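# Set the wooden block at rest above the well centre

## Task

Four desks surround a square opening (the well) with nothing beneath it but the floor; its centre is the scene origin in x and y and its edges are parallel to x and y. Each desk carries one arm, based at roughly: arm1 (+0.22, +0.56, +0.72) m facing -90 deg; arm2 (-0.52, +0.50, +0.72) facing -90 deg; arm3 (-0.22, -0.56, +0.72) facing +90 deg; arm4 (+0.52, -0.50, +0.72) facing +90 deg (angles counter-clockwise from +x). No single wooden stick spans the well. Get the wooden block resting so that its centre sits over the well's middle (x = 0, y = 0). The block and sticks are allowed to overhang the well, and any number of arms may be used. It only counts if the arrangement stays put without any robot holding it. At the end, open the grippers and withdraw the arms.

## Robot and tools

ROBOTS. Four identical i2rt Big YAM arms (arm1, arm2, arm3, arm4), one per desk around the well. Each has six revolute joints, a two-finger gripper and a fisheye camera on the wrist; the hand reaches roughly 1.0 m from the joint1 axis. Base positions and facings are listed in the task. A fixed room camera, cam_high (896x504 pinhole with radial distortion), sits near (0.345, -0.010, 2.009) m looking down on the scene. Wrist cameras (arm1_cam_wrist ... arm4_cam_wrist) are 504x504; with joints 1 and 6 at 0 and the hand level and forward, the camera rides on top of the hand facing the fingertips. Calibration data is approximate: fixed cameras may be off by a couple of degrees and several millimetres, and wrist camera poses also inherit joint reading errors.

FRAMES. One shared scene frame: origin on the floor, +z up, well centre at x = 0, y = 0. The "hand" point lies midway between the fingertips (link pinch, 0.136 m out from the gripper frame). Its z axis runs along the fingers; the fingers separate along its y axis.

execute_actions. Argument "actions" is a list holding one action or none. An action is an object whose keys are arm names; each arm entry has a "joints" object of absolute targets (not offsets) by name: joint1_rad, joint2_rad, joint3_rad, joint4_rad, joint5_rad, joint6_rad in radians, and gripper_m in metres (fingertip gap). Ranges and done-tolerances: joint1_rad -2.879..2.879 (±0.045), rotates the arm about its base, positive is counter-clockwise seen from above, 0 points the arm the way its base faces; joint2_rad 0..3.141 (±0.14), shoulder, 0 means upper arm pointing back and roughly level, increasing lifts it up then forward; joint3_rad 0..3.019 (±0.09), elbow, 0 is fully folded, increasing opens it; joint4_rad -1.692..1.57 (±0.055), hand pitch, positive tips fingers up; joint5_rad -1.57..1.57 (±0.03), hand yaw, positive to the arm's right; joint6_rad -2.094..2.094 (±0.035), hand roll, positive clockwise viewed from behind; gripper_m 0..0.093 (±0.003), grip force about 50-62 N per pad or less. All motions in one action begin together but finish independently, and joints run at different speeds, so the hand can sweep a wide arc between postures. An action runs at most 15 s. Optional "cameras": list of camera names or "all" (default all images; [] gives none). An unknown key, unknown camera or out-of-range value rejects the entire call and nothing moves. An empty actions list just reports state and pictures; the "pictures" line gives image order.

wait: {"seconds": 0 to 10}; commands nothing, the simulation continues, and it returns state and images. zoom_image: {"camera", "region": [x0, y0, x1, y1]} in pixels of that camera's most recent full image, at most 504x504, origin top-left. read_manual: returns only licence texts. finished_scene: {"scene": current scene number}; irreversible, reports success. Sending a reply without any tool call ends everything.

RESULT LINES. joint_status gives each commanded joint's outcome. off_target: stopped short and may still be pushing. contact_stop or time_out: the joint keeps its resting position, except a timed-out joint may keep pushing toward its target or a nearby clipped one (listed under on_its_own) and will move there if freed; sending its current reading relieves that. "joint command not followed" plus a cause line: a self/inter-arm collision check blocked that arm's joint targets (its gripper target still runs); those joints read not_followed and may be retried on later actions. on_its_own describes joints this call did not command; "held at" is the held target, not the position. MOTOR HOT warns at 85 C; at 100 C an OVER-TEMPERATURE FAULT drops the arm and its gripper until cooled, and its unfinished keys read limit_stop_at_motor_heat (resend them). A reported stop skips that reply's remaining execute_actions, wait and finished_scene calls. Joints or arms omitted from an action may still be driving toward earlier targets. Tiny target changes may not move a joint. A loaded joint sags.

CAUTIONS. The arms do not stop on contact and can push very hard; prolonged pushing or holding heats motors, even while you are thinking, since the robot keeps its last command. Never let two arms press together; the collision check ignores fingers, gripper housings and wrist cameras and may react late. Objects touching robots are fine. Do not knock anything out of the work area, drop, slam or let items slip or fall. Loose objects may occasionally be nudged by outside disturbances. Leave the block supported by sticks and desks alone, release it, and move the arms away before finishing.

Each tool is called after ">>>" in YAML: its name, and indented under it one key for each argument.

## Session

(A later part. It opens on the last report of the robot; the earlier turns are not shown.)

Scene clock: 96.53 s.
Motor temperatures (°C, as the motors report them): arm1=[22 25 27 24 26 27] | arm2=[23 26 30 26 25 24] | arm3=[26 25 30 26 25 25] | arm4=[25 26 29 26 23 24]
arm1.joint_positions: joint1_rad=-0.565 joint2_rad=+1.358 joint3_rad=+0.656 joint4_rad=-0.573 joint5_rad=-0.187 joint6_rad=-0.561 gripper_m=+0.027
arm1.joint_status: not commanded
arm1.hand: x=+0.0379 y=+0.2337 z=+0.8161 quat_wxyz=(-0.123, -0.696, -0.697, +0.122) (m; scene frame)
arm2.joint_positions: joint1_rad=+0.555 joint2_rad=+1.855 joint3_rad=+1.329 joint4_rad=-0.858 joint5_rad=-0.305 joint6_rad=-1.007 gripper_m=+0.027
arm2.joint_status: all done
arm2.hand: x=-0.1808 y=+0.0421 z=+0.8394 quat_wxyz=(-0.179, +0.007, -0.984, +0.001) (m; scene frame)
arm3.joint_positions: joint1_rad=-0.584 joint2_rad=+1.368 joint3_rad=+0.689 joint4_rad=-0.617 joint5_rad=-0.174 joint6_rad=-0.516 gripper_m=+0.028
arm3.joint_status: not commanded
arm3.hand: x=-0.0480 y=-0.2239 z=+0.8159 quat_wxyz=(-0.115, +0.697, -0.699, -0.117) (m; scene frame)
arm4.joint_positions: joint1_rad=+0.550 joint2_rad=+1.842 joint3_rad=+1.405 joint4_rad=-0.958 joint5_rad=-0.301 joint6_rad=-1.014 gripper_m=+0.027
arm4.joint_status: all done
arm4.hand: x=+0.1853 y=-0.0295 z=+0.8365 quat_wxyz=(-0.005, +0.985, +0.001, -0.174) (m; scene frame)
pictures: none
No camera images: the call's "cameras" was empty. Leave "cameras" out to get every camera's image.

>>> execute_actions:
  actions:
    - {"arm1":{"joints":{"joint1_rad":-0.515,"joint2_rad":1.39,"joint3_rad":0.755,"joint4_rad":-0.61,"joint5_rad":-0.175,"joint6_rad":-0.505}},"arm3":{"joints":{"joint2_rad":1.4,"joint3_rad":0.825,"joint4_rad":-0.64}}}
  cameras: ["cam_high"]

>>> zoom_image:
  camera: "cam_high"
  region: [400, 200, 510, 290]

Scene clock: 101.67 s.
Motor temperatures (°C, as the motors report them): arm1=[22 25 27 24 26 27] | arm2=[23 26 31 26 25 24] | arm3=[26 25 30 26 25 25] | arm4=[25 26 29 26 23 24]
arm1.joint_positions: joint1_rad=-0.523 joint2_rad=+1.372 joint3_rad=+0.707 joint4_rad=-0.603 joint5_rad=-0.178 joint6_rad=-0.514 gripper_m=+0.027
arm1.joint_status: all done
arm1.hand: x=+0.0418 y=+0.2138 z=+0.8271 quat_wxyz=(-0.124, -0.698, -0.695, +0.121) (m; scene frame)
arm2.joint_positions: joint1_rad=+0.555 joint2_rad=+1.855 joint3_rad=+1.329 joint4_rad=-0.858 joint5_rad=-0.305 joint6_rad=-1.007 gripper_m=+0.027
arm2.joint_status: not commanded
arm2.hand: x=-0.1808 y=+0.0421 z=+0.8394 quat_wxyz=(-0.179, +0.007, -0.984, +0.001) (m; scene frame)
arm3.joint_positions: joint1_rad=-0.584 joint2_rad=+1.403 joint3_rad=+0.786 joint4_rad=-0.636 joint5_rad=-0.174 joint6_rad=-0.517 gripper_m=+0.028
arm3.joint_status: all done
arm3.hand: x=-0.0287 y=-0.1918 z=+0.8382 quat_wxyz=(-0.135, +0.696, -0.694, -0.122) (m; scene frame)
arm4.joint_positions: joint1_rad=+0.550 joint2_rad=+1.842 joint3_rad=+1.405 joint4_rad=-0.958 joint5_rad=-0.301 joint6_rad=-1.016 gripper_m=+0.027
arm4.joint_status: not commanded
arm4.hand: x=+0.1853 y=-0.0295 z=+0.8365 quat_wxyz=(-0.006, +0.985, +0.002, -0.174) (m; scene frame)
pictures: cam_high
Images, in order (width x height): cam_high 896x504.

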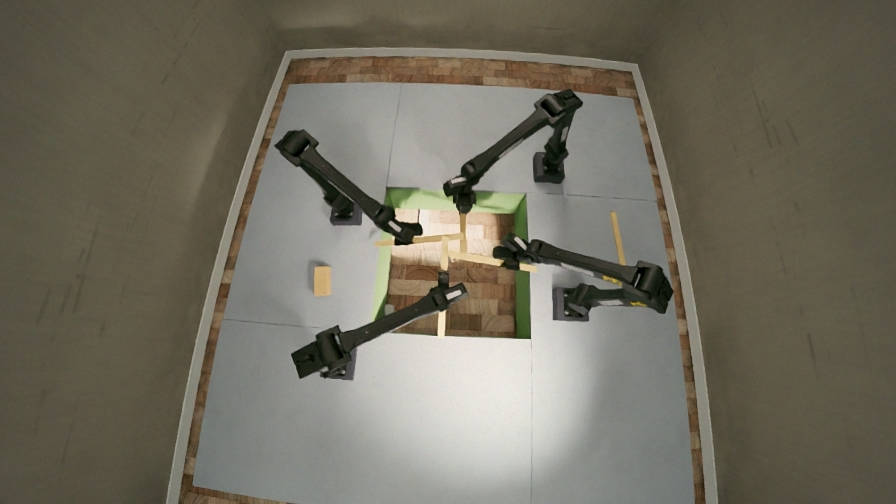

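Region (400, 200, 510, 290) of cam_high's 896x504 image, scaled by 4.582, with more detail than that image has; it fills the top 412 rows of this view, and the rest is white.

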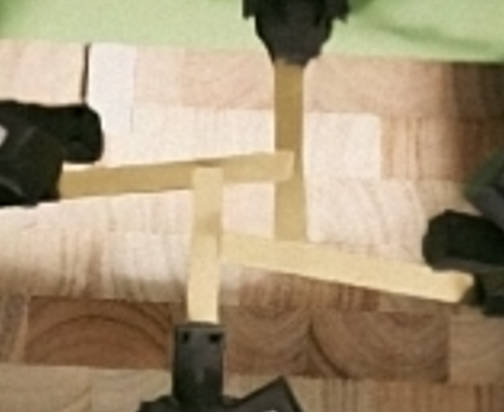

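>>> execute_actions:
  actions:
    - {"arm1":{"joints":{"joint3_rad":0.785,"joint4_rad":-0.63}}}

>>> zoom_image:
  camera: "cam_high"
  region: [425, 220, 485, 270]

Scene clock: 105.70 s.
Motor temperatures (°C, as the motors report them): arm1=[22 25 28 24 26 27] | arm2=[23 26 31 26 25 24] | arm3=[26 25 31 26 25 25] | arm4=[25 26 29 26 23 24]
arm1.joint_positions: joint1_rad=-0.523 joint2_rad=+1.372 joint3_rad=+0.731 joint4_rad=-0.622 joint5_rad=-0.178 joint6_rad=-0.514 gripper_m=+0.027
arm1.joint_status: all done
arm1.hand: x=+0.0382 y=+0.2079 z=+0.8348 quat_wxyz=(-0.125, -0.698, -0.695, +0.123) (m; scene frame)
arm2.joint_positions: joint1_rad=+0.555 joint2_rad=+1.855 joint3_rad=+1.329 joint4_rad=-0.858 joint5_rad=-0.305 joint6_rad=-1.007 gripper_m=+0.027
arm2.joint_status: not commanded
arm2.hand: x=-0.1808 y=+0.0421 z=+0.8394 quat_wxyz=(-0.179, +0.007, -0.984, +0.001) (m; scene frame)
arm3.joint_positions: joint1_rad=-0.584 joint2_rad=+1.403 joint3_rad=+0.786 joint4_rad=-0.636 joint5_rad=-0.174 joint6_rad=-0.517 gripper_m=+0.028
arm3.joint_status: not commanded
arm3.hand: x=-0.0287 y=-0.1918 z=+0.8382 quat_wxyz=(-0.135, +0.696, -0.694, -0.122) (m; scene frame)
arm4.joint_positions: joint1_rad=+0.550 joint2_rad=+1.842 joint3_rad=+1.405 joint4_rad=-0.958 joint5_rad=-0.301 joint6_rad=-1.016 gripper_m=+0.027
arm4.joint_status: not commanded
arm4.hand: x=+0.1853 y=-0.0295 z=+0.8365 quat_wxyz=(-0.006, +0.985, +0.002, -0.174) (m; scene frame)
pictures: arm1_cam_wrist, arm2_cam_wrist, arm3_cam_wrist, arm4_cam_wrist, cam_high
camera_calibration (this result's frames):
arm1_cam_wrist: T_world_to_cam=[[-0.999975, 0.00286455, 0.00650764, 0.0302271], [0.00449522, 0.963829, 0.266482, -0.42001], [-0.0055089, 0.266505, -0.963818, 0.872479], [0, 0, 0, 1]] pos_world=[0.0369207, 0.172211, 0.952639]
arm2_cam_wrist: T_world_to_cam=[[0.0132037, -0.999881, 0.00795804, 0.0356994], [-0.965208, -0.0106664, 0.261266, -0.387291], [-0.26115, -0.0111308, -0.965234, 0.887818], [0, 0, 0, 1]] pos_world=[-0.142434, 0.0414463, 0.957854]
arm3_cam_wrist: T_world_to_cam=[[0.999936, -0.00411354, 0.0105518, 0.0216192], [-0.00668217, -0.966539, 0.256434, -0.392153], [0.0091439, -0.256488, -0.966504, 0.882835], [0, 0, 0, 1]] pos_world=[-0.0323108, -0.152505, 0.953597]
arm4_cam_wrist: T_world_to_cam=[[0.0106023, 0.999944, -0.000191193, 0.0294669], [0.962405, -0.0101524, 0.27143, -0.400234], [0.271413, -0.00306179, -0.962458, 0.879421], [0, 0, 0, 1]] pos_world=[0.146189, -0.030836, 0.955047]
Images, in order (width x height): arm1_cam_wrist 504x504, arm2_cam_wrist 504x504, arm3_cam_wrist 504x504, arm4_cam_wrist 504x504, cam_high 896x504.

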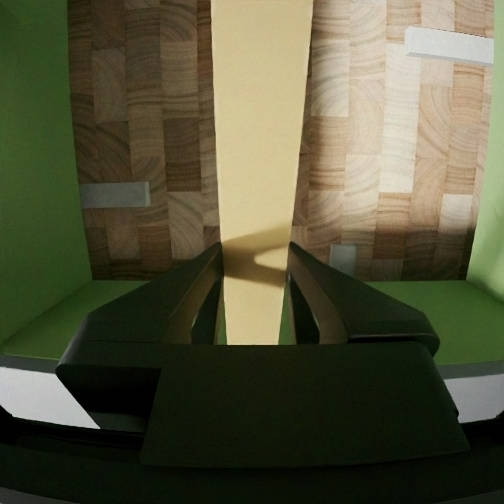

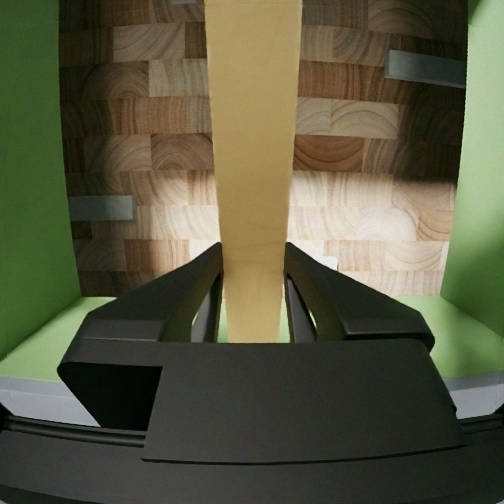

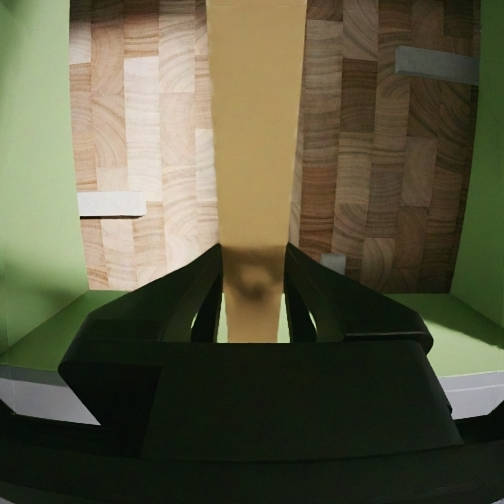

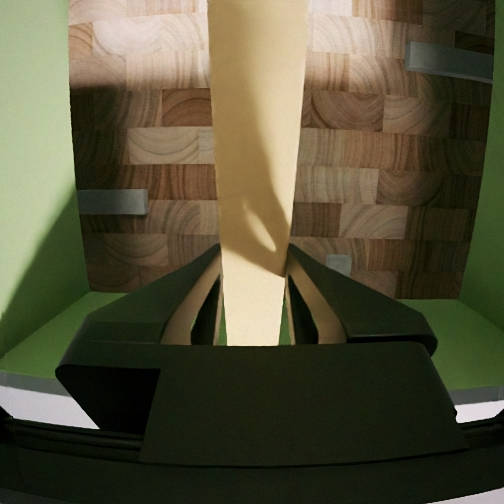

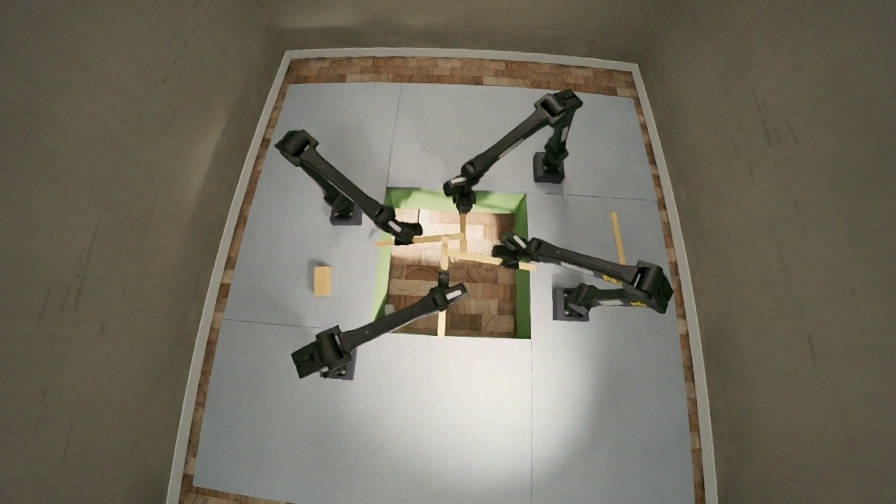

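Region (425, 220, 485, 270) of cam_high's 896x504 image, scaled by 8.400, with more detail than that image has.

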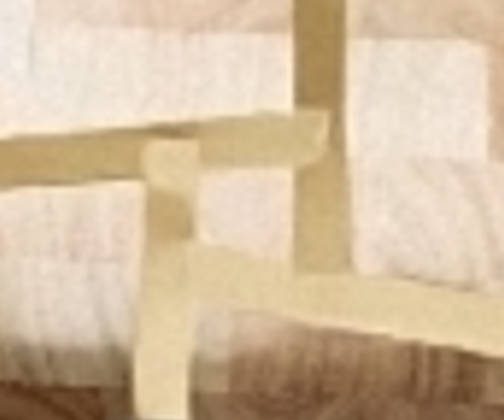

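>>> execute_actions:
  actions:
    - {"arm1":{"joints":{"joint1_rad":-0.5,"joint2_rad":1.46,"joint3_rad":0.81,"joint4_rad":-0.61,"joint5_rad":-0.14}},"arm2":{"joints":{"joint1_rad":0.588,"joint2_rad":1.915,"joint3_rad":1.41,"joint5_rad":-0.24,"joint6_rad":-0.975}},"arm3":{"joints":{"joint1_rad":-0.565,"joint2_rad":1.475,"joint3_rad":0.86,"joint5_rad":-0.138}},"arm4":{"joints":{"joint1_rad":0.577,"joint2_rad":1.878,"joint3_rad":1.48,"joint5_rad":-0.24,"joint6_rad":-0.998}}}
  cameras: ["cam_high"]

>>> zoom_image:
  camera: "cam_high"
  region: [425, 220, 485, 270]

Scene clock: 113.63 s.
Motor temperatures (°C, as the motors report them): arm1=[22 25 29 24 26 27] | arm2=[23 26 31 26 25 24] | arm3=[26 25 32 26 25 25] | arm4=[25 26 29 26 23 24]
arm1.joint_positions: joint1_rad=-0.514 joint2_rad=+1.447 joint3_rad=+0.761 joint4_rad=-0.622 joint5_rad=-0.143 joint6_rad=-0.514 gripper_m=+0.027
arm1.joint_status: all done
arm1.hand: x=+0.0328 y=+0.2023 z=+0.8169 quat_wxyz=(-0.104, -0.700, -0.698, +0.106) (m; scene frame)
arm2.joint_positions: joint1_rad=+0.580 joint2_rad=+1.896 joint3_rad=+1.361 joint4_rad=-0.855 joint5_rad=-0.243 joint6_rad=-0.989 gripper_m=+0.027
arm2.joint_status: all done
arm2.hand: x=-0.1718 y=+0.0355 z=+0.8259 quat_wxyz=(-0.152, +0.007, -0.988, +0.012) (m; scene frame)
arm3.joint_positions: joint1_rad=-0.570 joint2_rad=+1.482 joint3_rad=+0.811 joint4_rad=-0.636 joint5_rad=-0.140 joint6_rad=-0.519 gripper_m=+0.028
arm3.joint_status: all done
arm3.hand: x=-0.0259 y=-0.1869 z=+0.8158 quat_wxyz=(-0.113, +0.702, -0.696, -0.100) (m; scene frame)
arm4.joint_positions: joint1_rad=+0.565 joint2_rad=+1.879 joint3_rad=+1.419 joint4_rad=-0.955 joint5_rad=-0.244 joint6_rad=-1.007 gripper_m=+0.027
arm4.joint_status: all done
arm4.hand: x=+0.1836 y=-0.0254 z=+0.8192 quat_wxyz=(-0.011, +0.989, +0.001, -0.145) (m; scene frame)
pictures: cam_high
Images, in order (width x height): cam_high 896x504.

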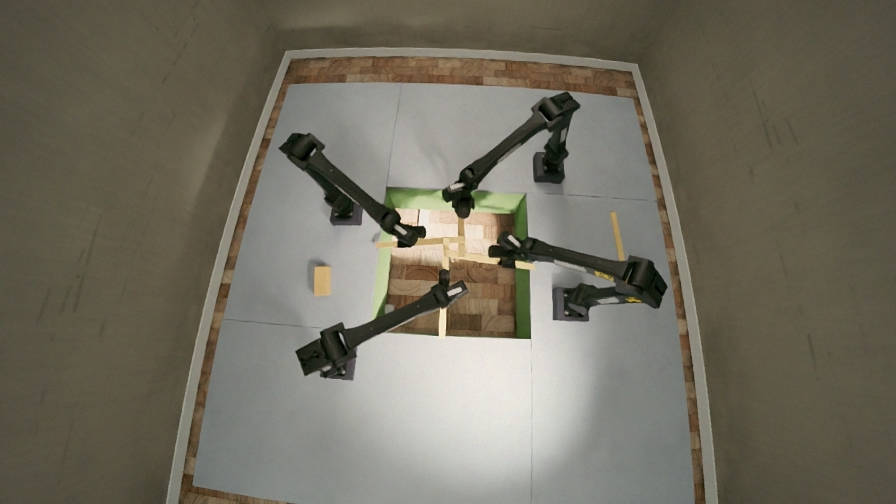

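Region (425, 220, 485, 270) of cam_high's 896x504 image, scaled by 8.400, with more detail than that image has.

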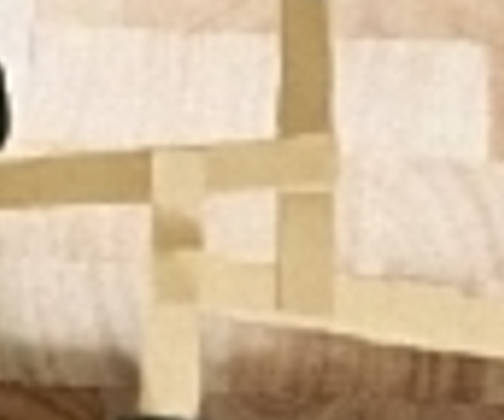

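>>> execute_actions:
  actions:
    - {"arm1":{"joints":{"joint1_rad":-0.483,"joint2_rad":1.548,"joint4_rad":-0.59,"joint5_rad":-0.104,"joint6_rad":-0.495}},"arm2":{"joints":{"joint1_rad":0.608,"joint2_rad":1.98,"joint4_rad":-0.83,"joint5_rad":-0.179,"joint6_rad":-0.954}},"arm3":{"joints":{"joint1_rad":-0.553,"joint2_rad":1.55,"joint5_rad":-0.106,"joint6_rad":-0.502}},"arm4":{"joints":{"joint1_rad":0.594,"joint2_rad":1.92,"joint4_rad":-0.935,"joint5_rad":-0.182,"joint6_rad":-0.988}}}
  cameras: ["cam_high"]

>>> zoom_image:
  camera: "cam_high"
  region: [360, 160, 550, 350]

Scene clock: 116.80 s.
Motor temperatures (°C, as the motors report them): arm1=[22 25 29 24 26 27] | arm2=[23 26 31 26 25 24] | arm3=[26 25 32 26 25 25] | arm4=[25 26 30 26 23 24]
arm1.joint_positions: joint1_rad=-0.495 joint2_rad=+1.540 joint3_rad=+0.764 joint4_rad=-0.602 joint5_rad=-0.107 joint6_rad=-0.504 gripper_m=+0.027
arm1.joint_status: all done
arm1.hand: x=+0.0362 y=+0.2057 z=+0.7831 quat_wxyz=(-0.079, -0.704, -0.702, +0.076) (m; scene frame)
arm2.joint_positions: joint1_rad=+0.598 joint2_rad=+1.972 joint3_rad=+1.367 joint4_rad=-0.847 joint5_rad=-0.182 joint6_rad=-0.969 gripper_m=+0.027
arm2.joint_status: all done
arm2.hand: x=-0.1740 y=+0.0396 z=+0.7839 quat_wxyz=(-0.109, +0.000, -0.994, +0.000) (m; scene frame)
arm3.joint_positions: joint1_rad=-0.560 joint2_rad=+1.559 joint3_rad=+0.814 joint4_rad=-0.636 joint5_rad=-0.108 joint6_rad=-0.511 gripper_m=+0.028
arm3.joint_status: all done
arm3.hand: x=-0.0283 y=-0.1934 z=+0.7857 quat_wxyz=(-0.081, +0.704, -0.702, -0.076) (m; scene frame)
arm4.joint_positions: joint1_rad=+0.582 joint2_rad=+1.925 joint3_rad=+1.422 joint4_rad=-0.950 joint5_rad=-0.185 joint6_rad=-0.996 gripper_m=+0.027
arm4.joint_status: all done
arm4.hand: x=+0.1844 y=-0.0265 z=+0.7926 quat_wxyz=(-0.008, +0.994, +0.000, -0.110) (m; scene frame)
pictures: cam_high
Images, in order (width x height): cam_high 896x504.

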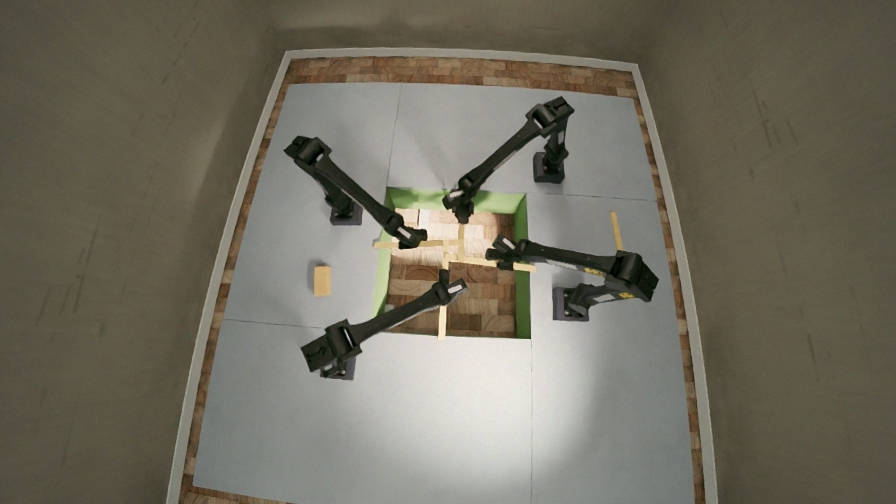

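Region (360, 160, 550, 350) of cam_high's 896x504 image, scaled by 2.653, with more detail than that image has.

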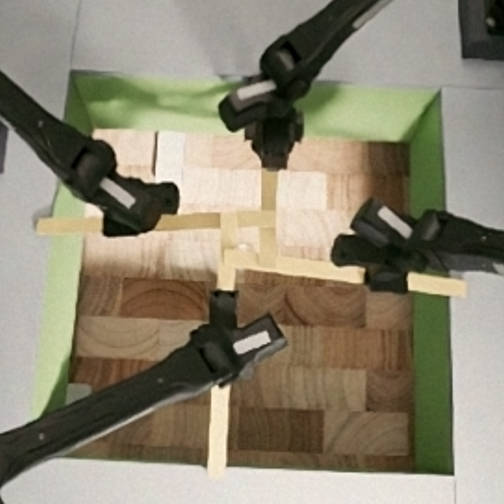

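>>> zoom_image:
  camera: "cam_high"
  region: [425, 220, 485, 270]

Region (425, 220, 485, 270) of cam_high's 896x504 image, scaled by 8.400, with more detail than that image has.

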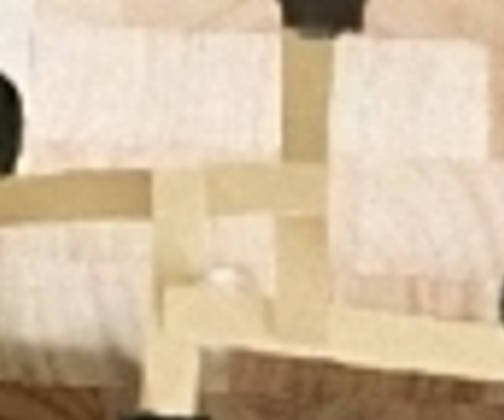

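>>> execute_actions:
  actions:
    - {"arm1":{"joints":{"joint2_rad":1.578,"joint4_rad":-0.575}},"arm2":{"joints":{"joint2_rad":2.0,"joint4_rad":-0.82}},"arm3":{"joints":{"joint2_rad":1.578,"joint4_rad":-0.605}},"arm4":{"joints":{"joint2_rad":1.942,"joint4_rad":-0.925}}}
  cameras: ["cam_high"]

>>> zoom_image:
  camera: "cam_high"
  region: [360, 160, 550, 350]

Scene clock: 120.87 s.
Motor temperatures (°C, as the motors report them): arm1=[22 25 29 24 26 27] | arm2=[23 26 31 26 25 24] | arm3=[26 25 32 26 25 25] | arm4=[25 26 30 26 23 24]
arm1.joint_positions: joint1_rad=-0.495 joint2_rad=+1.555 joint3_rad=+0.764 joint4_rad=-0.589 joint5_rad=-0.107 joint6_rad=-0.504 gripper_m=+0.027
arm1.joint_status: all done
arm1.hand: x=+0.0356 y=+0.2047 z=+0.7778 quat_wxyz=(-0.078, -0.704, -0.702, +0.075) (m; scene frame)
arm2.joint_positions: joint1_rad=+0.598 joint2_rad=+1.974 joint3_rad=+1.367 joint4_rad=-0.839 joint5_rad=-0.182 joint6_rad=-0.968 gripper_m=+0.027
arm2.joint_status: all done
arm2.hand: x=-0.1730 y=+0.0382 z=+0.7831 quat_wxyz=(-0.111, +0.000, -0.994, +0.003) (m; scene frame)
arm3.joint_positions: joint1_rad=-0.560 joint2_rad=+1.575 joint3_rad=+0.814 joint4_rad=-0.622 joint5_rad=-0.108 joint6_rad=-0.511 gripper_m=+0.028
arm3.joint_status: all done
arm3.hand: x=-0.0275 y=-0.1921 z=+0.7800 quat_wxyz=(-0.080, +0.704, -0.702, -0.076) (m; scene frame)
arm4.joint_positions: joint1_rad=+0.582 joint2_rad=+1.937 joint3_rad=+1.422 joint4_rad=-0.942 joint5_rad=-0.185 joint6_rad=-0.996 gripper_m=+0.027
arm4.joint_status: all done
arm4.hand: x=+0.1840 y=-0.0257 z=+0.7857 quat_wxyz=(-0.006, +0.994, +0.000, -0.109) (m; scene frame)
pictures: cam_high
Images, in order (width x height): cam_high 896x504.

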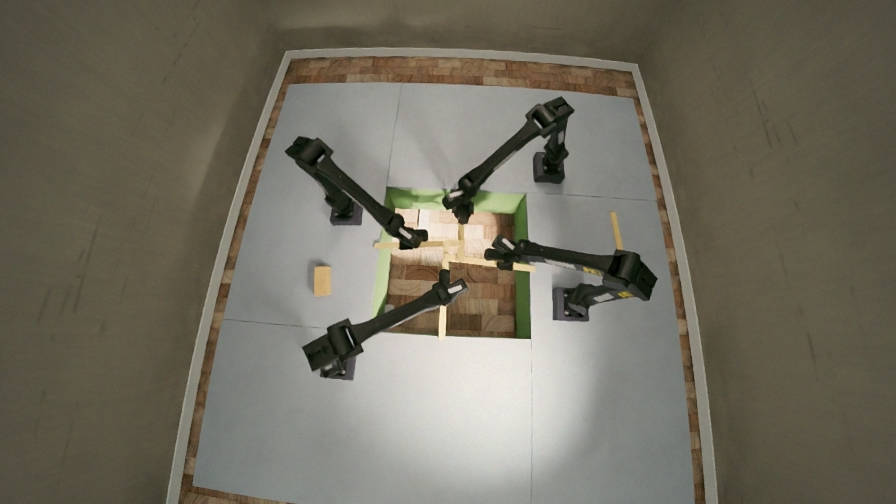

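Region (360, 160, 550, 350) of cam_high's 896x504 image, scaled by 2.653, with more detail than that image has.

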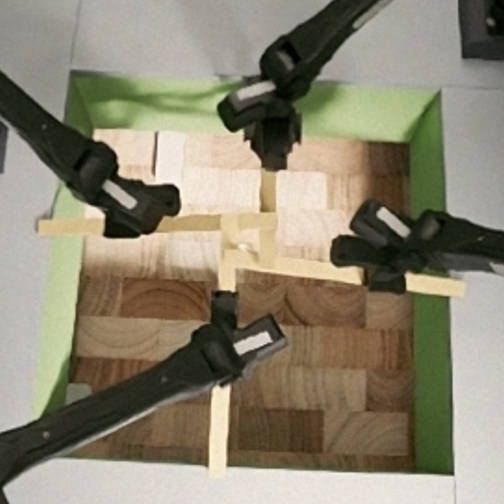

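Release two first.

>>> execute_actions:
  actions:
    - {"arm2":{"joints":{"gripper_m":0.034}},"arm4":{"joints":{"gripper_m":0.034}}}

Scene clock: 121.90 s.
Motor temperatures (°C, as the motors report them): arm1=[22 25 29 24 26 27] | arm2=[23 26 31 26 25 24] | arm3=[26 25 32 26 25 25] | arm4=[25 26 30 26 23 24]
arm1.joint_positions: joint1_rad=-0.495 joint2_rad=+1.555 joint3_rad=+0.764 joint4_rad=-0.589 joint5_rad=-0.107 joint6_rad=-0.504 gripper_m=+0.027
arm1.joint_status: not commanded
arm1.hand: x=+0.0356 y=+0.2047 z=+0.7778 quat_wxyz=(-0.078, -0.704, -0.702, +0.075) (m; scene frame)
arm2.joint_positions: joint1_rad=+0.598 joint2_rad=+1.974 joint3_rad=+1.367 joint4_rad=-0.839 joint5_rad=-0.182 joint6_rad=-0.968 gripper_m=+0.034
arm2.joint_status: all done
arm2.hand: x=-0.1730 y=+0.0382 z=+0.7831 quat_wxyz=(-0.111, +0.000, -0.994, +0.003) (m; scene frame)
arm3.joint_positions: joint1_rad=-0.560 joint2_rad=+1.575 joint3_rad=+0.814 joint4_rad=-0.621 joint5_rad=-0.108 joint6_rad=-0.511 gripper_m=+0.028
arm3.joint_status: not commanded
arm3.hand: x=-0.0274 y=-0.1920 z=+0.7800 quat_wxyz=(-0.080, +0.704, -0.702, -0.076) (m; scene frame)
arm4.joint_positions: joint1_rad=+0.582 joint2_rad=+1.937 joint3_rad=+1.422 joint4_rad=-0.942 joint5_rad=-0.185 joint6_rad=-0.995 gripper_m=+0.034
arm4.joint_status: all done
arm4.hand: x=+0.1840 y=-0.0257 z=+0.7857 quat_wxyz=(-0.006, +0.994, +0.000, -0.109) (m; scene frame)
pictures: arm1_cam_wrist, arm2_cam_wrist, arm3_cam_wrist, arm4_cam_wrist, cam_high
camera_calibration (this result's frames):
arm1_cam_wrist: T_world_to_cam=[[-0.999993, 0.000677183, 0.00368111, 0.0305778], [0.00207547, 0.918767, 0.394794, -0.492206], [-0.00311474, 0.394799, -0.918762, 0.757042], [0, 0, 0, 1]] pos_world=[0.0339572, 0.153322, 0.889749]
arm2_cam_wrist: T_world_to_cam=[[0.000939888, -0.999956, 0.00930046, 0.0289698], [-0.920584, 0.00276703, 0.390535, -0.459138], [-0.390543, -0.00892891, -0.920541, 0.777963], [0, 0, 0, 1]] pos_world=[-0.118874, 0.0371853, 0.895187]
arm3_cam_wrist: T_world_to_cam=[[0.999996, -0.00248598, -0.00128657, 0.0304525], [-0.00178181, -0.919804, 0.392373, -0.474305], [-0.00215883, -0.39237, -0.919805, 0.763702], [0, 0, 0, 1]] pos_world=[-0.0296488, -0.136539, 0.888601]
arm4_cam_wrist: T_world_to_cam=[[0.0168939, 0.999854, 0.00245305, 0.0224974], [0.918748, -0.0164913, 0.394501, -0.47394], [0.394484, -0.00441091, -0.918892, 0.773928], [0, 0, 0, 1]] pos_world=[0.129749, -0.0268963, 0.898071]
Images, in order (width x height): arm1_cam_wrist 504x504, arm2_cam_wrist 504x504, arm3_cam_wrist 504x504, arm4_cam_wrist 504x504, cam_high 896x504.

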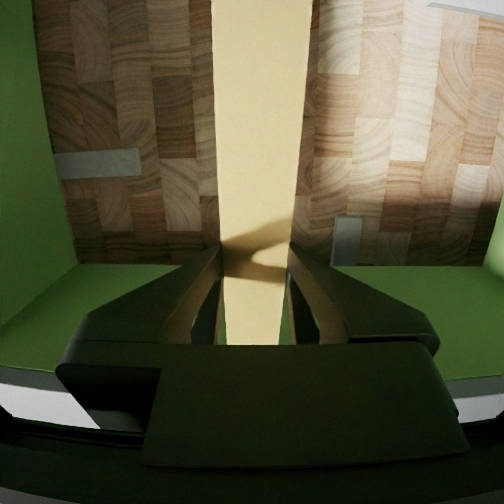

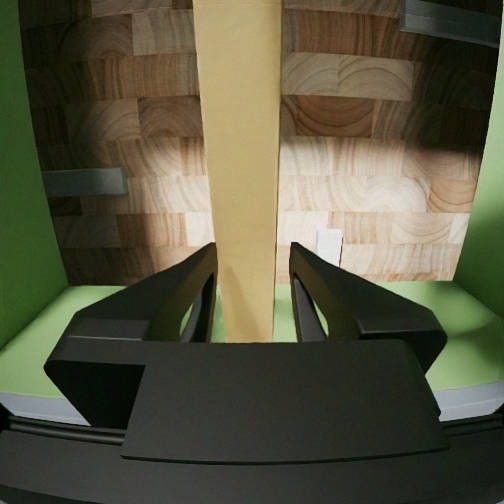

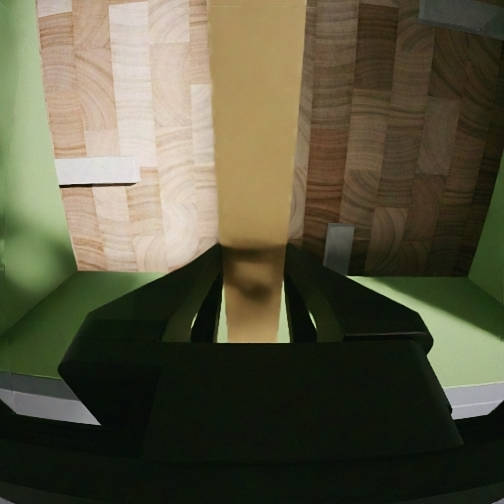

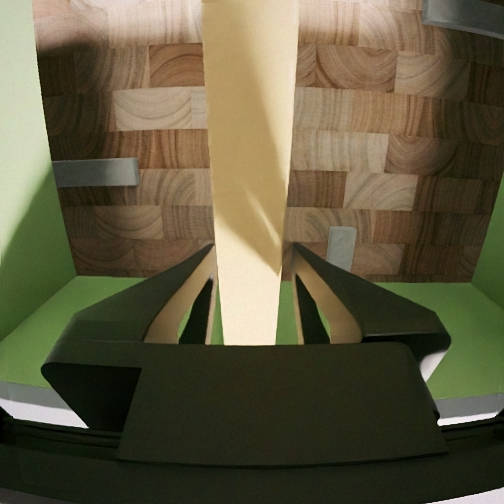

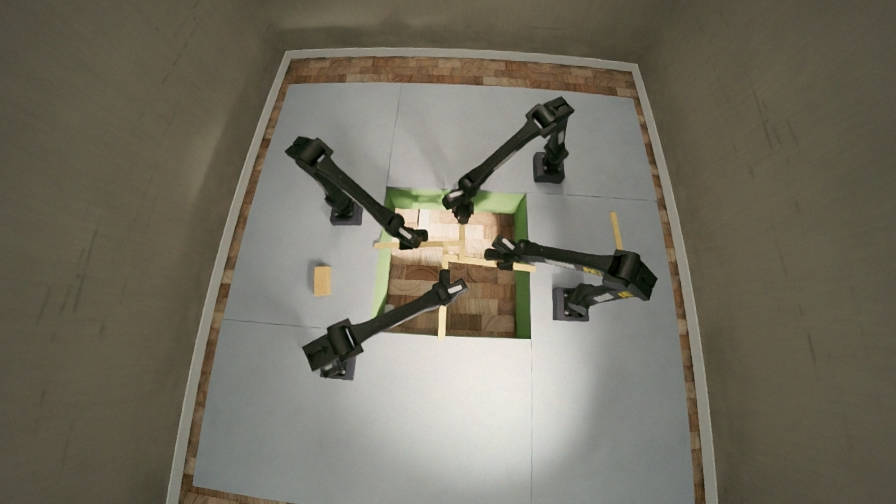

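>>> execute_actions:
  actions:
    - {"arm1":{"joints":{"joint2_rad":1.61,"joint5_rad":-0.088}},"arm3":{"joints":{"joint2_rad":1.61,"joint5_rad":-0.09}},"arm2":{"joints":{"gripper_m":0.06}},"arm4":{"joints":{"gripper_m":0.06}}}
  cameras: ["cam_high"]

>>> zoom_image:
  camera: "cam_high"
  region: [425, 220, 485, 270]

Scene clock: 124.97 s.
Motor temperatures (°C, as the motors report them): arm1=[22 25 29 24 26 27] | arm2=[23 26 31 26 25 24] | arm3=[26 25 32 26 25 25] | arm4=[25 26 30 26 23 24]
arm1.joint_positions: joint1_rad=-0.495 joint2_rad=+1.593 joint3_rad=+0.764 joint4_rad=-0.589 joint5_rad=-0.091 joint6_rad=-0.504 gripper_m=+0.027
arm1.joint_status: all done
arm1.hand: x=+0.0359 y=+0.2106 z=+0.7633 quat_wxyz=(-0.066, -0.707, -0.702, +0.058) (m; scene frame)
arm2.joint_positions: joint1_rad=+0.598 joint2_rad=+1.974 joint3_rad=+1.367 joint4_rad=-0.839 joint5_rad=-0.182 joint6_rad=-0.968 gripper_m=+0.060
arm2.joint_status: all done
arm2.hand: x=-0.1730 y=+0.0382 z=+0.7831 quat_wxyz=(-0.111, +0.000, -0.994, +0.003) (m; scene frame)
arm3.joint_positions: joint1_rad=-0.560 joint2_rad=+1.612 joint3_rad=+0.814 joint4_rad=-0.620 joint5_rad=-0.092 joint6_rad=-0.511 gripper_m=+0.028
arm3.joint_status: all done
arm3.hand: x=-0.0270 y=-0.1969 z=+0.7658 quat_wxyz=(-0.066, +0.704, -0.704, -0.064) (m; scene frame)
arm4.joint_positions: joint1_rad=+0.582 joint2_rad=+1.937 joint3_rad=+1.422 joint4_rad=-0.942 joint5_rad=-0.185 joint6_rad=-0.995 gripper_m=+0.060
arm4.joint_status: all done
arm4.hand: x=+0.1840 y=-0.0257 z=+0.7857 quat_wxyz=(-0.006, +0.994, -0.001, -0.109) (m; scene frame)
pictures: cam_high
Images, in order (width x height): cam_high 896x504.

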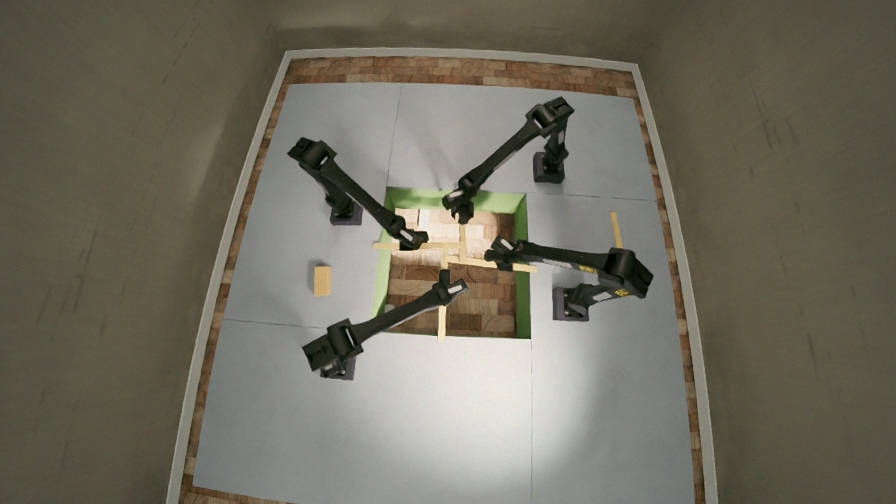

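Region (425, 220, 485, 270) of cam_high's 896x504 image, scaled by 8.400, with more detail than that image has.

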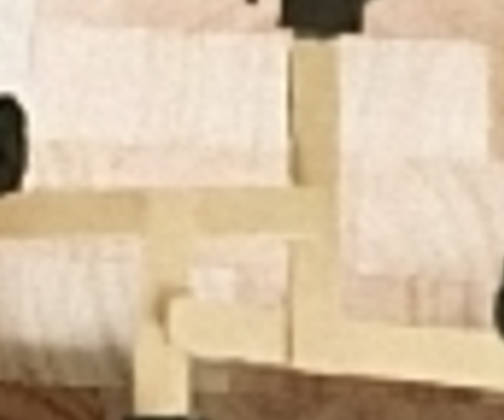

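>>> execute_actions:
  actions:
    - {"arm1":{"joints":{"joint1_rad":-0.468,"joint4_rad":-0.535,"joint6_rad":-0.485}},"arm3":{"joints":{"joint4_rad":-0.59}},"arm2":{"joints":{"joint2_rad":1.7}},"arm4":{"joints":{"joint2_rad":1.7}}}
  cameras: ["cam_high"]

>>> execute_actions:
  actions:
    - {"arm2":{"joints":{"joint1_rad":-0.3,"joint2_rad":1.4}},"arm4":{"joints":{"joint1_rad":-0.3,"joint2_rad":1.4}}}
  cameras: ["cam_high"]

>>> zoom_image:
  camera: "cam_high"
  region: [360, 160, 550, 350]

>>> zoom_image:
  camera: "cam_high"
  region: [425, 220, 485, 270]

Scene clock: 129.33 s.
Motor temperatures (°C, as the motors report them): arm1=[22 25 29 24 26 27] | arm2=[23 26 31 26 25 24] | arm3=[26 25 32 26 25 25] | arm4=[25 26 30 26 23 24]
arm1.joint_positions: joint1_rad=-0.481 joint2_rad=+1.593 joint3_rad=+0.764 joint4_rad=-0.554 joint5_rad=-0.090 joint6_rad=-0.495 gripper_m=+0.027
arm1.joint_status: all done
arm1.hand: x=+0.0367 y=+0.2007 z=+0.7647 quat_wxyz=(-0.071, -0.703, -0.704, +0.075) (m; scene frame)
arm2.joint_positions: joint1_rad=+0.598 joint2_rad=+1.682 joint3_rad=+1.387 joint4_rad=-0.834 joint5_rad=-0.181 joint6_rad=-0.968 gripper_m=+0.060
arm2.joint_status: all done
arm2.hand: x=-0.1602 y=+0.0190 z=+0.9584 quat_wxyz=(-0.197, +0.015, -0.971, +0.133) (m; scene frame)
arm3.joint_positions: joint1_rad=-0.560 joint2_rad=+1.612 joint3_rad=+0.814 joint4_rad=-0.609 joint5_rad=-0.092 joint6_rad=-0.511 gripper_m=+0.028
arm3.joint_status: all done
arm3.hand: x=-0.0256 y=-0.1947 z=+0.7663 quat_wxyz=(-0.071, +0.704, -0.704, -0.065) (m; scene frame)
arm4.joint_positions: joint1_rad=+0.582 joint2_rad=+1.700 joint3_rad=+1.443 joint4_rad=-0.939 joint5_rad=-0.185 joint6_rad=-0.995 gripper_m=+0.060
arm4.joint_status: all done
arm4.hand: x=+0.1759 y=-0.0151 z=+0.9298 quat_wxyz=(-0.116, +0.977, +0.012, -0.177) (m; scene frame)
pictures: cam_high
Images, in order (width x height): cam_high 896x504.

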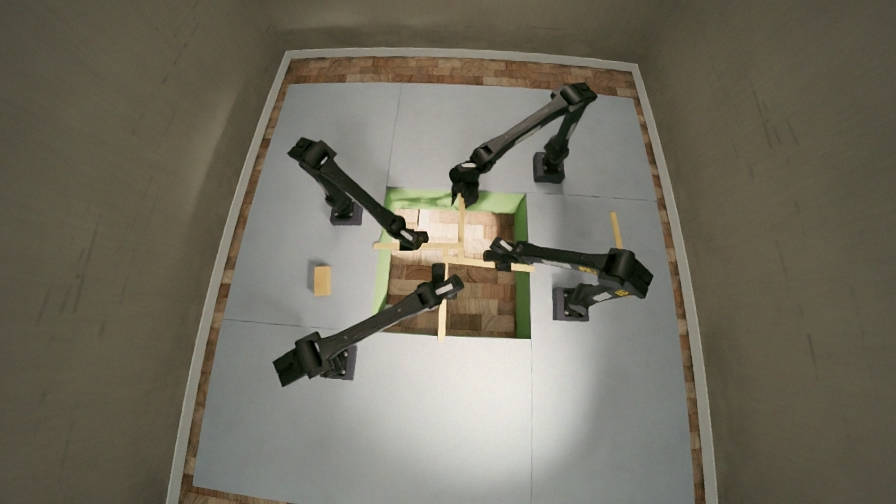

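Scene clock: 130.80 s.
Motor temperatures (°C, as the motors report them): arm1=[22 25 29 24 26 27] | arm2=[23 26 31 26 25 24] | arm3=[26 25 32 26 25 25] | arm4=[25 26 30 26 23 24]
arm1.joint_positions: joint1_rad=-0.481 joint2_rad=+1.593 joint3_rad=+0.764 joint4_rad=-0.554 joint5_rad=-0.090 joint6_rad=-0.495 gripper_m=+0.027
arm1.joint_status: not commanded
arm1.hand: x=+0.0367 y=+0.2007 z=+0.7647 quat_wxyz=(-0.071, -0.703, -0.704, +0.075) (m; scene frame)
arm2.joint_positions: joint1_rad=-0.300 joint2_rad=+1.388 joint3_rad=+1.387 joint4_rad=-0.834 joint5_rad=-0.179 joint6_rad=-0.966 gripper_m=+0.060
arm2.joint_status: all done
arm2.hand: x=-0.6630 y=-0.0463 z=+1.1234 quat_wxyz=(-0.137, -0.380, -0.848, +0.343) (m; scene frame)
arm3.joint_positions: joint1_rad=-0.560 joint2_rad=+1.612 joint3_rad=+0.814 joint4_rad=-0.609 joint5_rad=-0.092 joint6_rad=-0.511 gripper_m=+0.028
arm3.joint_status: not commanded
arm3.hand: x=-0.0256 y=-0.1947 z=+0.7663 quat_wxyz=(-0.071, +0.704, -0.704, -0.065) (m; scene frame)
arm4.joint_positions: joint1_rad=-0.298 joint2_rad=+1.404 joint3_rad=+1.443 joint4_rad=-0.937 joint5_rad=-0.183 joint6_rad=-0.994 gripper_m=+0.060
arm4.joint_status: all done
arm4.hand: x=+0.6662 y=+0.0347 z=+1.0963 quat_wxyz=(-0.322, +0.858, -0.379, -0.131) (m; scene frame)
pictures: cam_high
Images, in order (width x height): cam_high 896x504.

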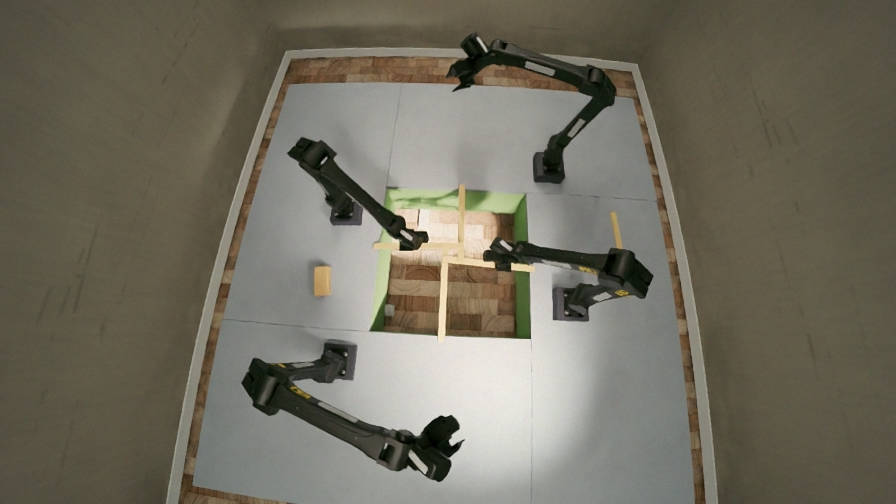

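Region (360, 160, 550, 350) of cam_high's 896x504 image, scaled by 2.653, with more detail than that image has.

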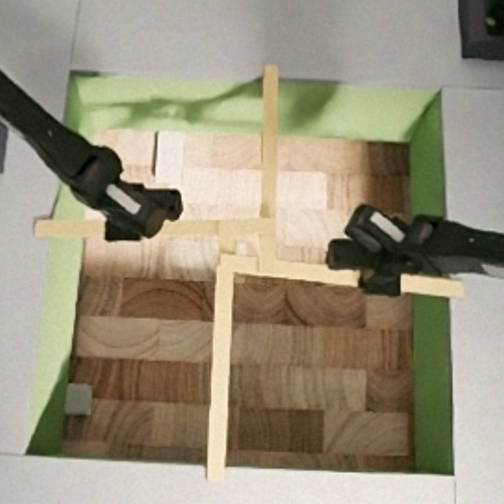

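Region (425, 220, 485, 270) of cam_high's 896x504 image, scaled by 8.400, with more detail than that image has.

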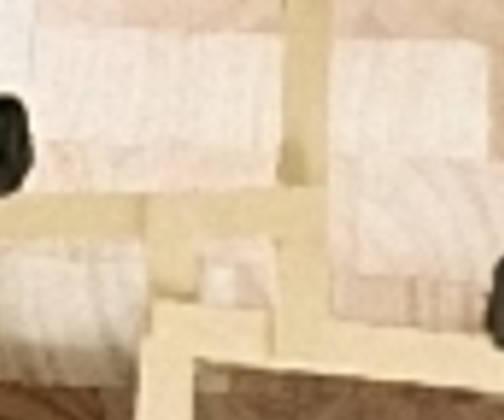

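Nice. Release.

>>> execute_actions:
  actions:
    - {"arm3":{"joints":{"gripper_m":0.036}}}
  cameras: ["arm3_cam_wrist"]

>>> execute_actions:
  actions:
    - {"arm1":{"joints":{"gripper_m":0.036}},"arm3":{"joints":{"gripper_m":0.06}}}
  cameras: ["cam_high","arm1_cam_wrist","arm3_cam_wrist"]

>>> zoom_image:
  camera: "cam_high"
  region: [425, 225, 485, 275]

Scene clock: 135.47 s.
Motor temperatures (°C, as the motors report them): arm1=[22 25 29 24 26 27] | arm2=[23 26 32 26 25 24] | arm3=[26 25 32 26 25 25] | arm4=[25 26 30 26 23 24]
arm1.joint_positions: joint1_rad=-0.481 joint2_rad=+1.593 joint3_rad=+0.764 joint4_rad=-0.553 joint5_rad=-0.090 joint6_rad=-0.494 gripper_m=+0.027
arm1.joint_status: not commanded
arm1.hand: x=+0.0366 y=+0.2006 z=+0.7647 quat_wxyz=(-0.071, -0.704, -0.703, +0.075) (m; scene frame)
arm2.joint_positions: joint1_rad=-0.300 joint2_rad=+1.388 joint3_rad=+1.387 joint4_rad=-0.834 joint5_rad=-0.179 joint6_rad=-0.966 gripper_m=+0.060
arm2.joint_status: not commanded
arm2.hand: x=-0.6630 y=-0.0463 z=+1.1234 quat_wxyz=(-0.137, -0.380, -0.848, +0.343) (m; scene frame)
arm3.joint_positions: joint1_rad=-0.560 joint2_rad=+1.612 joint3_rad=+0.817 joint4_rad=-0.604 joint5_rad=-0.092 joint6_rad=-0.510 gripper_m=+0.036
arm3.joint_status: all done
arm3.hand: x=-0.0242 y=-0.1923 z=+0.7673 quat_wxyz=(-0.075, +0.703, -0.704, -0.066) (m; scene frame)
arm4.joint_positions: joint1_rad=-0.298 joint2_rad=+1.404 joint3_rad=+1.443 joint4_rad=-0.937 joint5_rad=-0.183 joint6_rad=-0.994 gripper_m=+0.060
arm4.joint_status: not commanded
arm4.hand: x=+0.6662 y=+0.0347 z=+1.0963 quat_wxyz=(-0.322, +0.858, -0.379, -0.131) (m; scene frame)
pictures: arm3_cam_wrist
camera_calibration (this result's frames):
arm3_cam_wrist: T_world_to_cam=[[0.999967, -0.00633081, 0.00506612, 0.0216715], [-0.00785533, -0.911251, 0.411777, -0.482975], [0.00200963, -0.411803, -0.911271, 0.741815], [0, 0, 0, 1]] pos_world=[-0.0269555, -0.134492, 0.874762]
Images, in order (width x height): arm3_cam_wrist 504x504.

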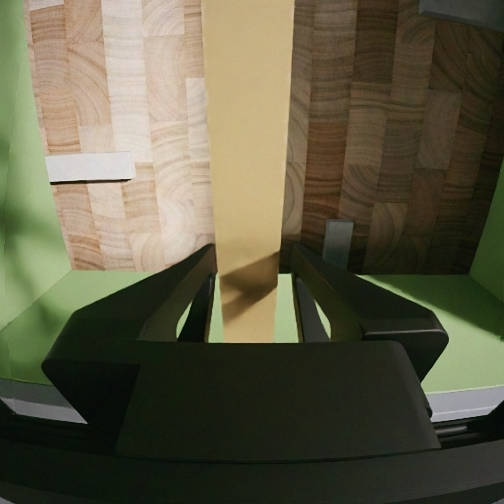

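Scene clock: 135.97 s.
Motor temperatures (°C, as the motors report them): arm1=[22 25 29 24 26 27] | arm2=[23 26 32 26 25 24] | arm3=[26 25 32 26 25 25] | arm4=[25 26 30 26 23 24]
arm1.joint_positions: joint1_rad=-0.481 joint2_rad=+1.593 joint3_rad=+0.764 joint4_rad=-0.548 joint5_rad=-0.090 joint6_rad=-0.494 gripper_m=+0.036
arm1.joint_status: all done
arm1.hand: x=+0.0359 y=+0.1994 z=+0.7650 quat_wxyz=(-0.072, -0.703, -0.703, +0.078) (m; scene frame)
arm2.joint_positions: joint1_rad=-0.300 joint2_rad=+1.388 joint3_rad=+1.387 joint4_rad=-0.834 joint5_rad=-0.179 joint6_rad=-0.966 gripper_m=+0.060
arm2.joint_status: not commanded
arm2.hand: x=-0.6630 y=-0.0463 z=+1.1234 quat_wxyz=(-0.137, -0.380, -0.848, +0.343) (m; scene frame)
arm3.joint_positions: joint1_rad=-0.560 joint2_rad=+1.612 joint3_rad=+0.817 joint4_rad=-0.604 joint5_rad=-0.092 joint6_rad=-0.510 gripper_m=+0.060
arm3.joint_status: all done
arm3.hand: x=-0.0242 y=-0.1923 z=+0.7673 quat_wxyz=(-0.075, +0.703, -0.704, -0.066) (m; scene frame)
arm4.joint_positions: joint1_rad=-0.298 joint2_rad=+1.404 joint3_rad=+1.443 joint4_rad=-0.937 joint5_rad=-0.183 joint6_rad=-0.994 gripper_m=+0.060
arm4.joint_status: not commanded
arm4.hand: x=+0.6662 y=+0.0347 z=+1.0963 quat_wxyz=(-0.322, +0.858, -0.379, -0.131) (m; scene frame)
pictures: arm1_cam_wrist, arm3_cam_wrist, cam_high
camera_calibration (this result's frames):
arm1_cam_wrist: T_world_to_cam=[[-0.999839, -0.000953564, 0.0179432, 0.020407], [0.00629442, 0.916729, 0.399459, -0.485561], [-0.0168299, 0.399508, -0.916575, 0.745258], [0, 0, 0, 1]] pos_world=[0.0360027, 0.147412, 0.876681]
arm3_cam_wrist: T_world_to_cam=[[0.999967, -0.00633081, 0.00506612, 0.0216715], [-0.00785533, -0.911251, 0.411777, -0.482975], [0.00200963, -0.411803, -0.911271, 0.741815], [0, 0, 0, 1]] pos_world=[-0.0269555, -0.134492, 0.874762]
Images, in order (width x height): arm1_cam_wrist 504x504, arm3_cam_wrist 504x504, cam_high 896x504.

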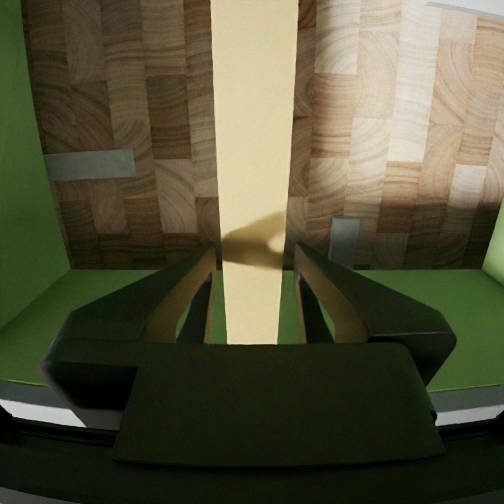

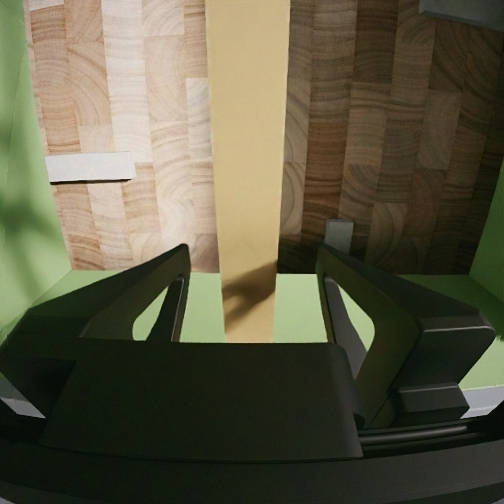

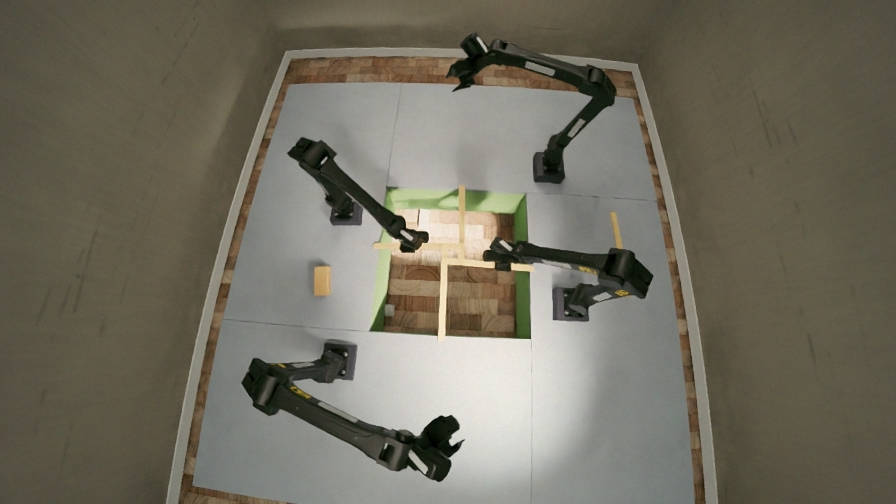

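Region (425, 225, 485, 275) of cam_high's 896x504 image, scaled by 8.400, with more detail than that image has.

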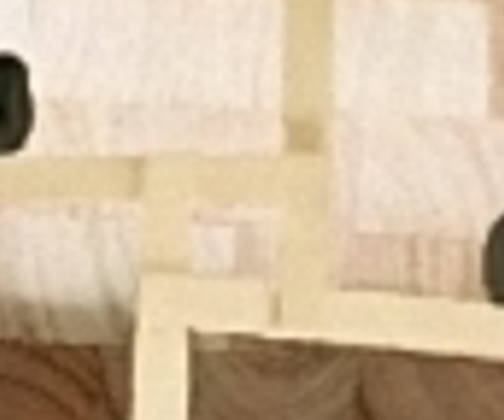

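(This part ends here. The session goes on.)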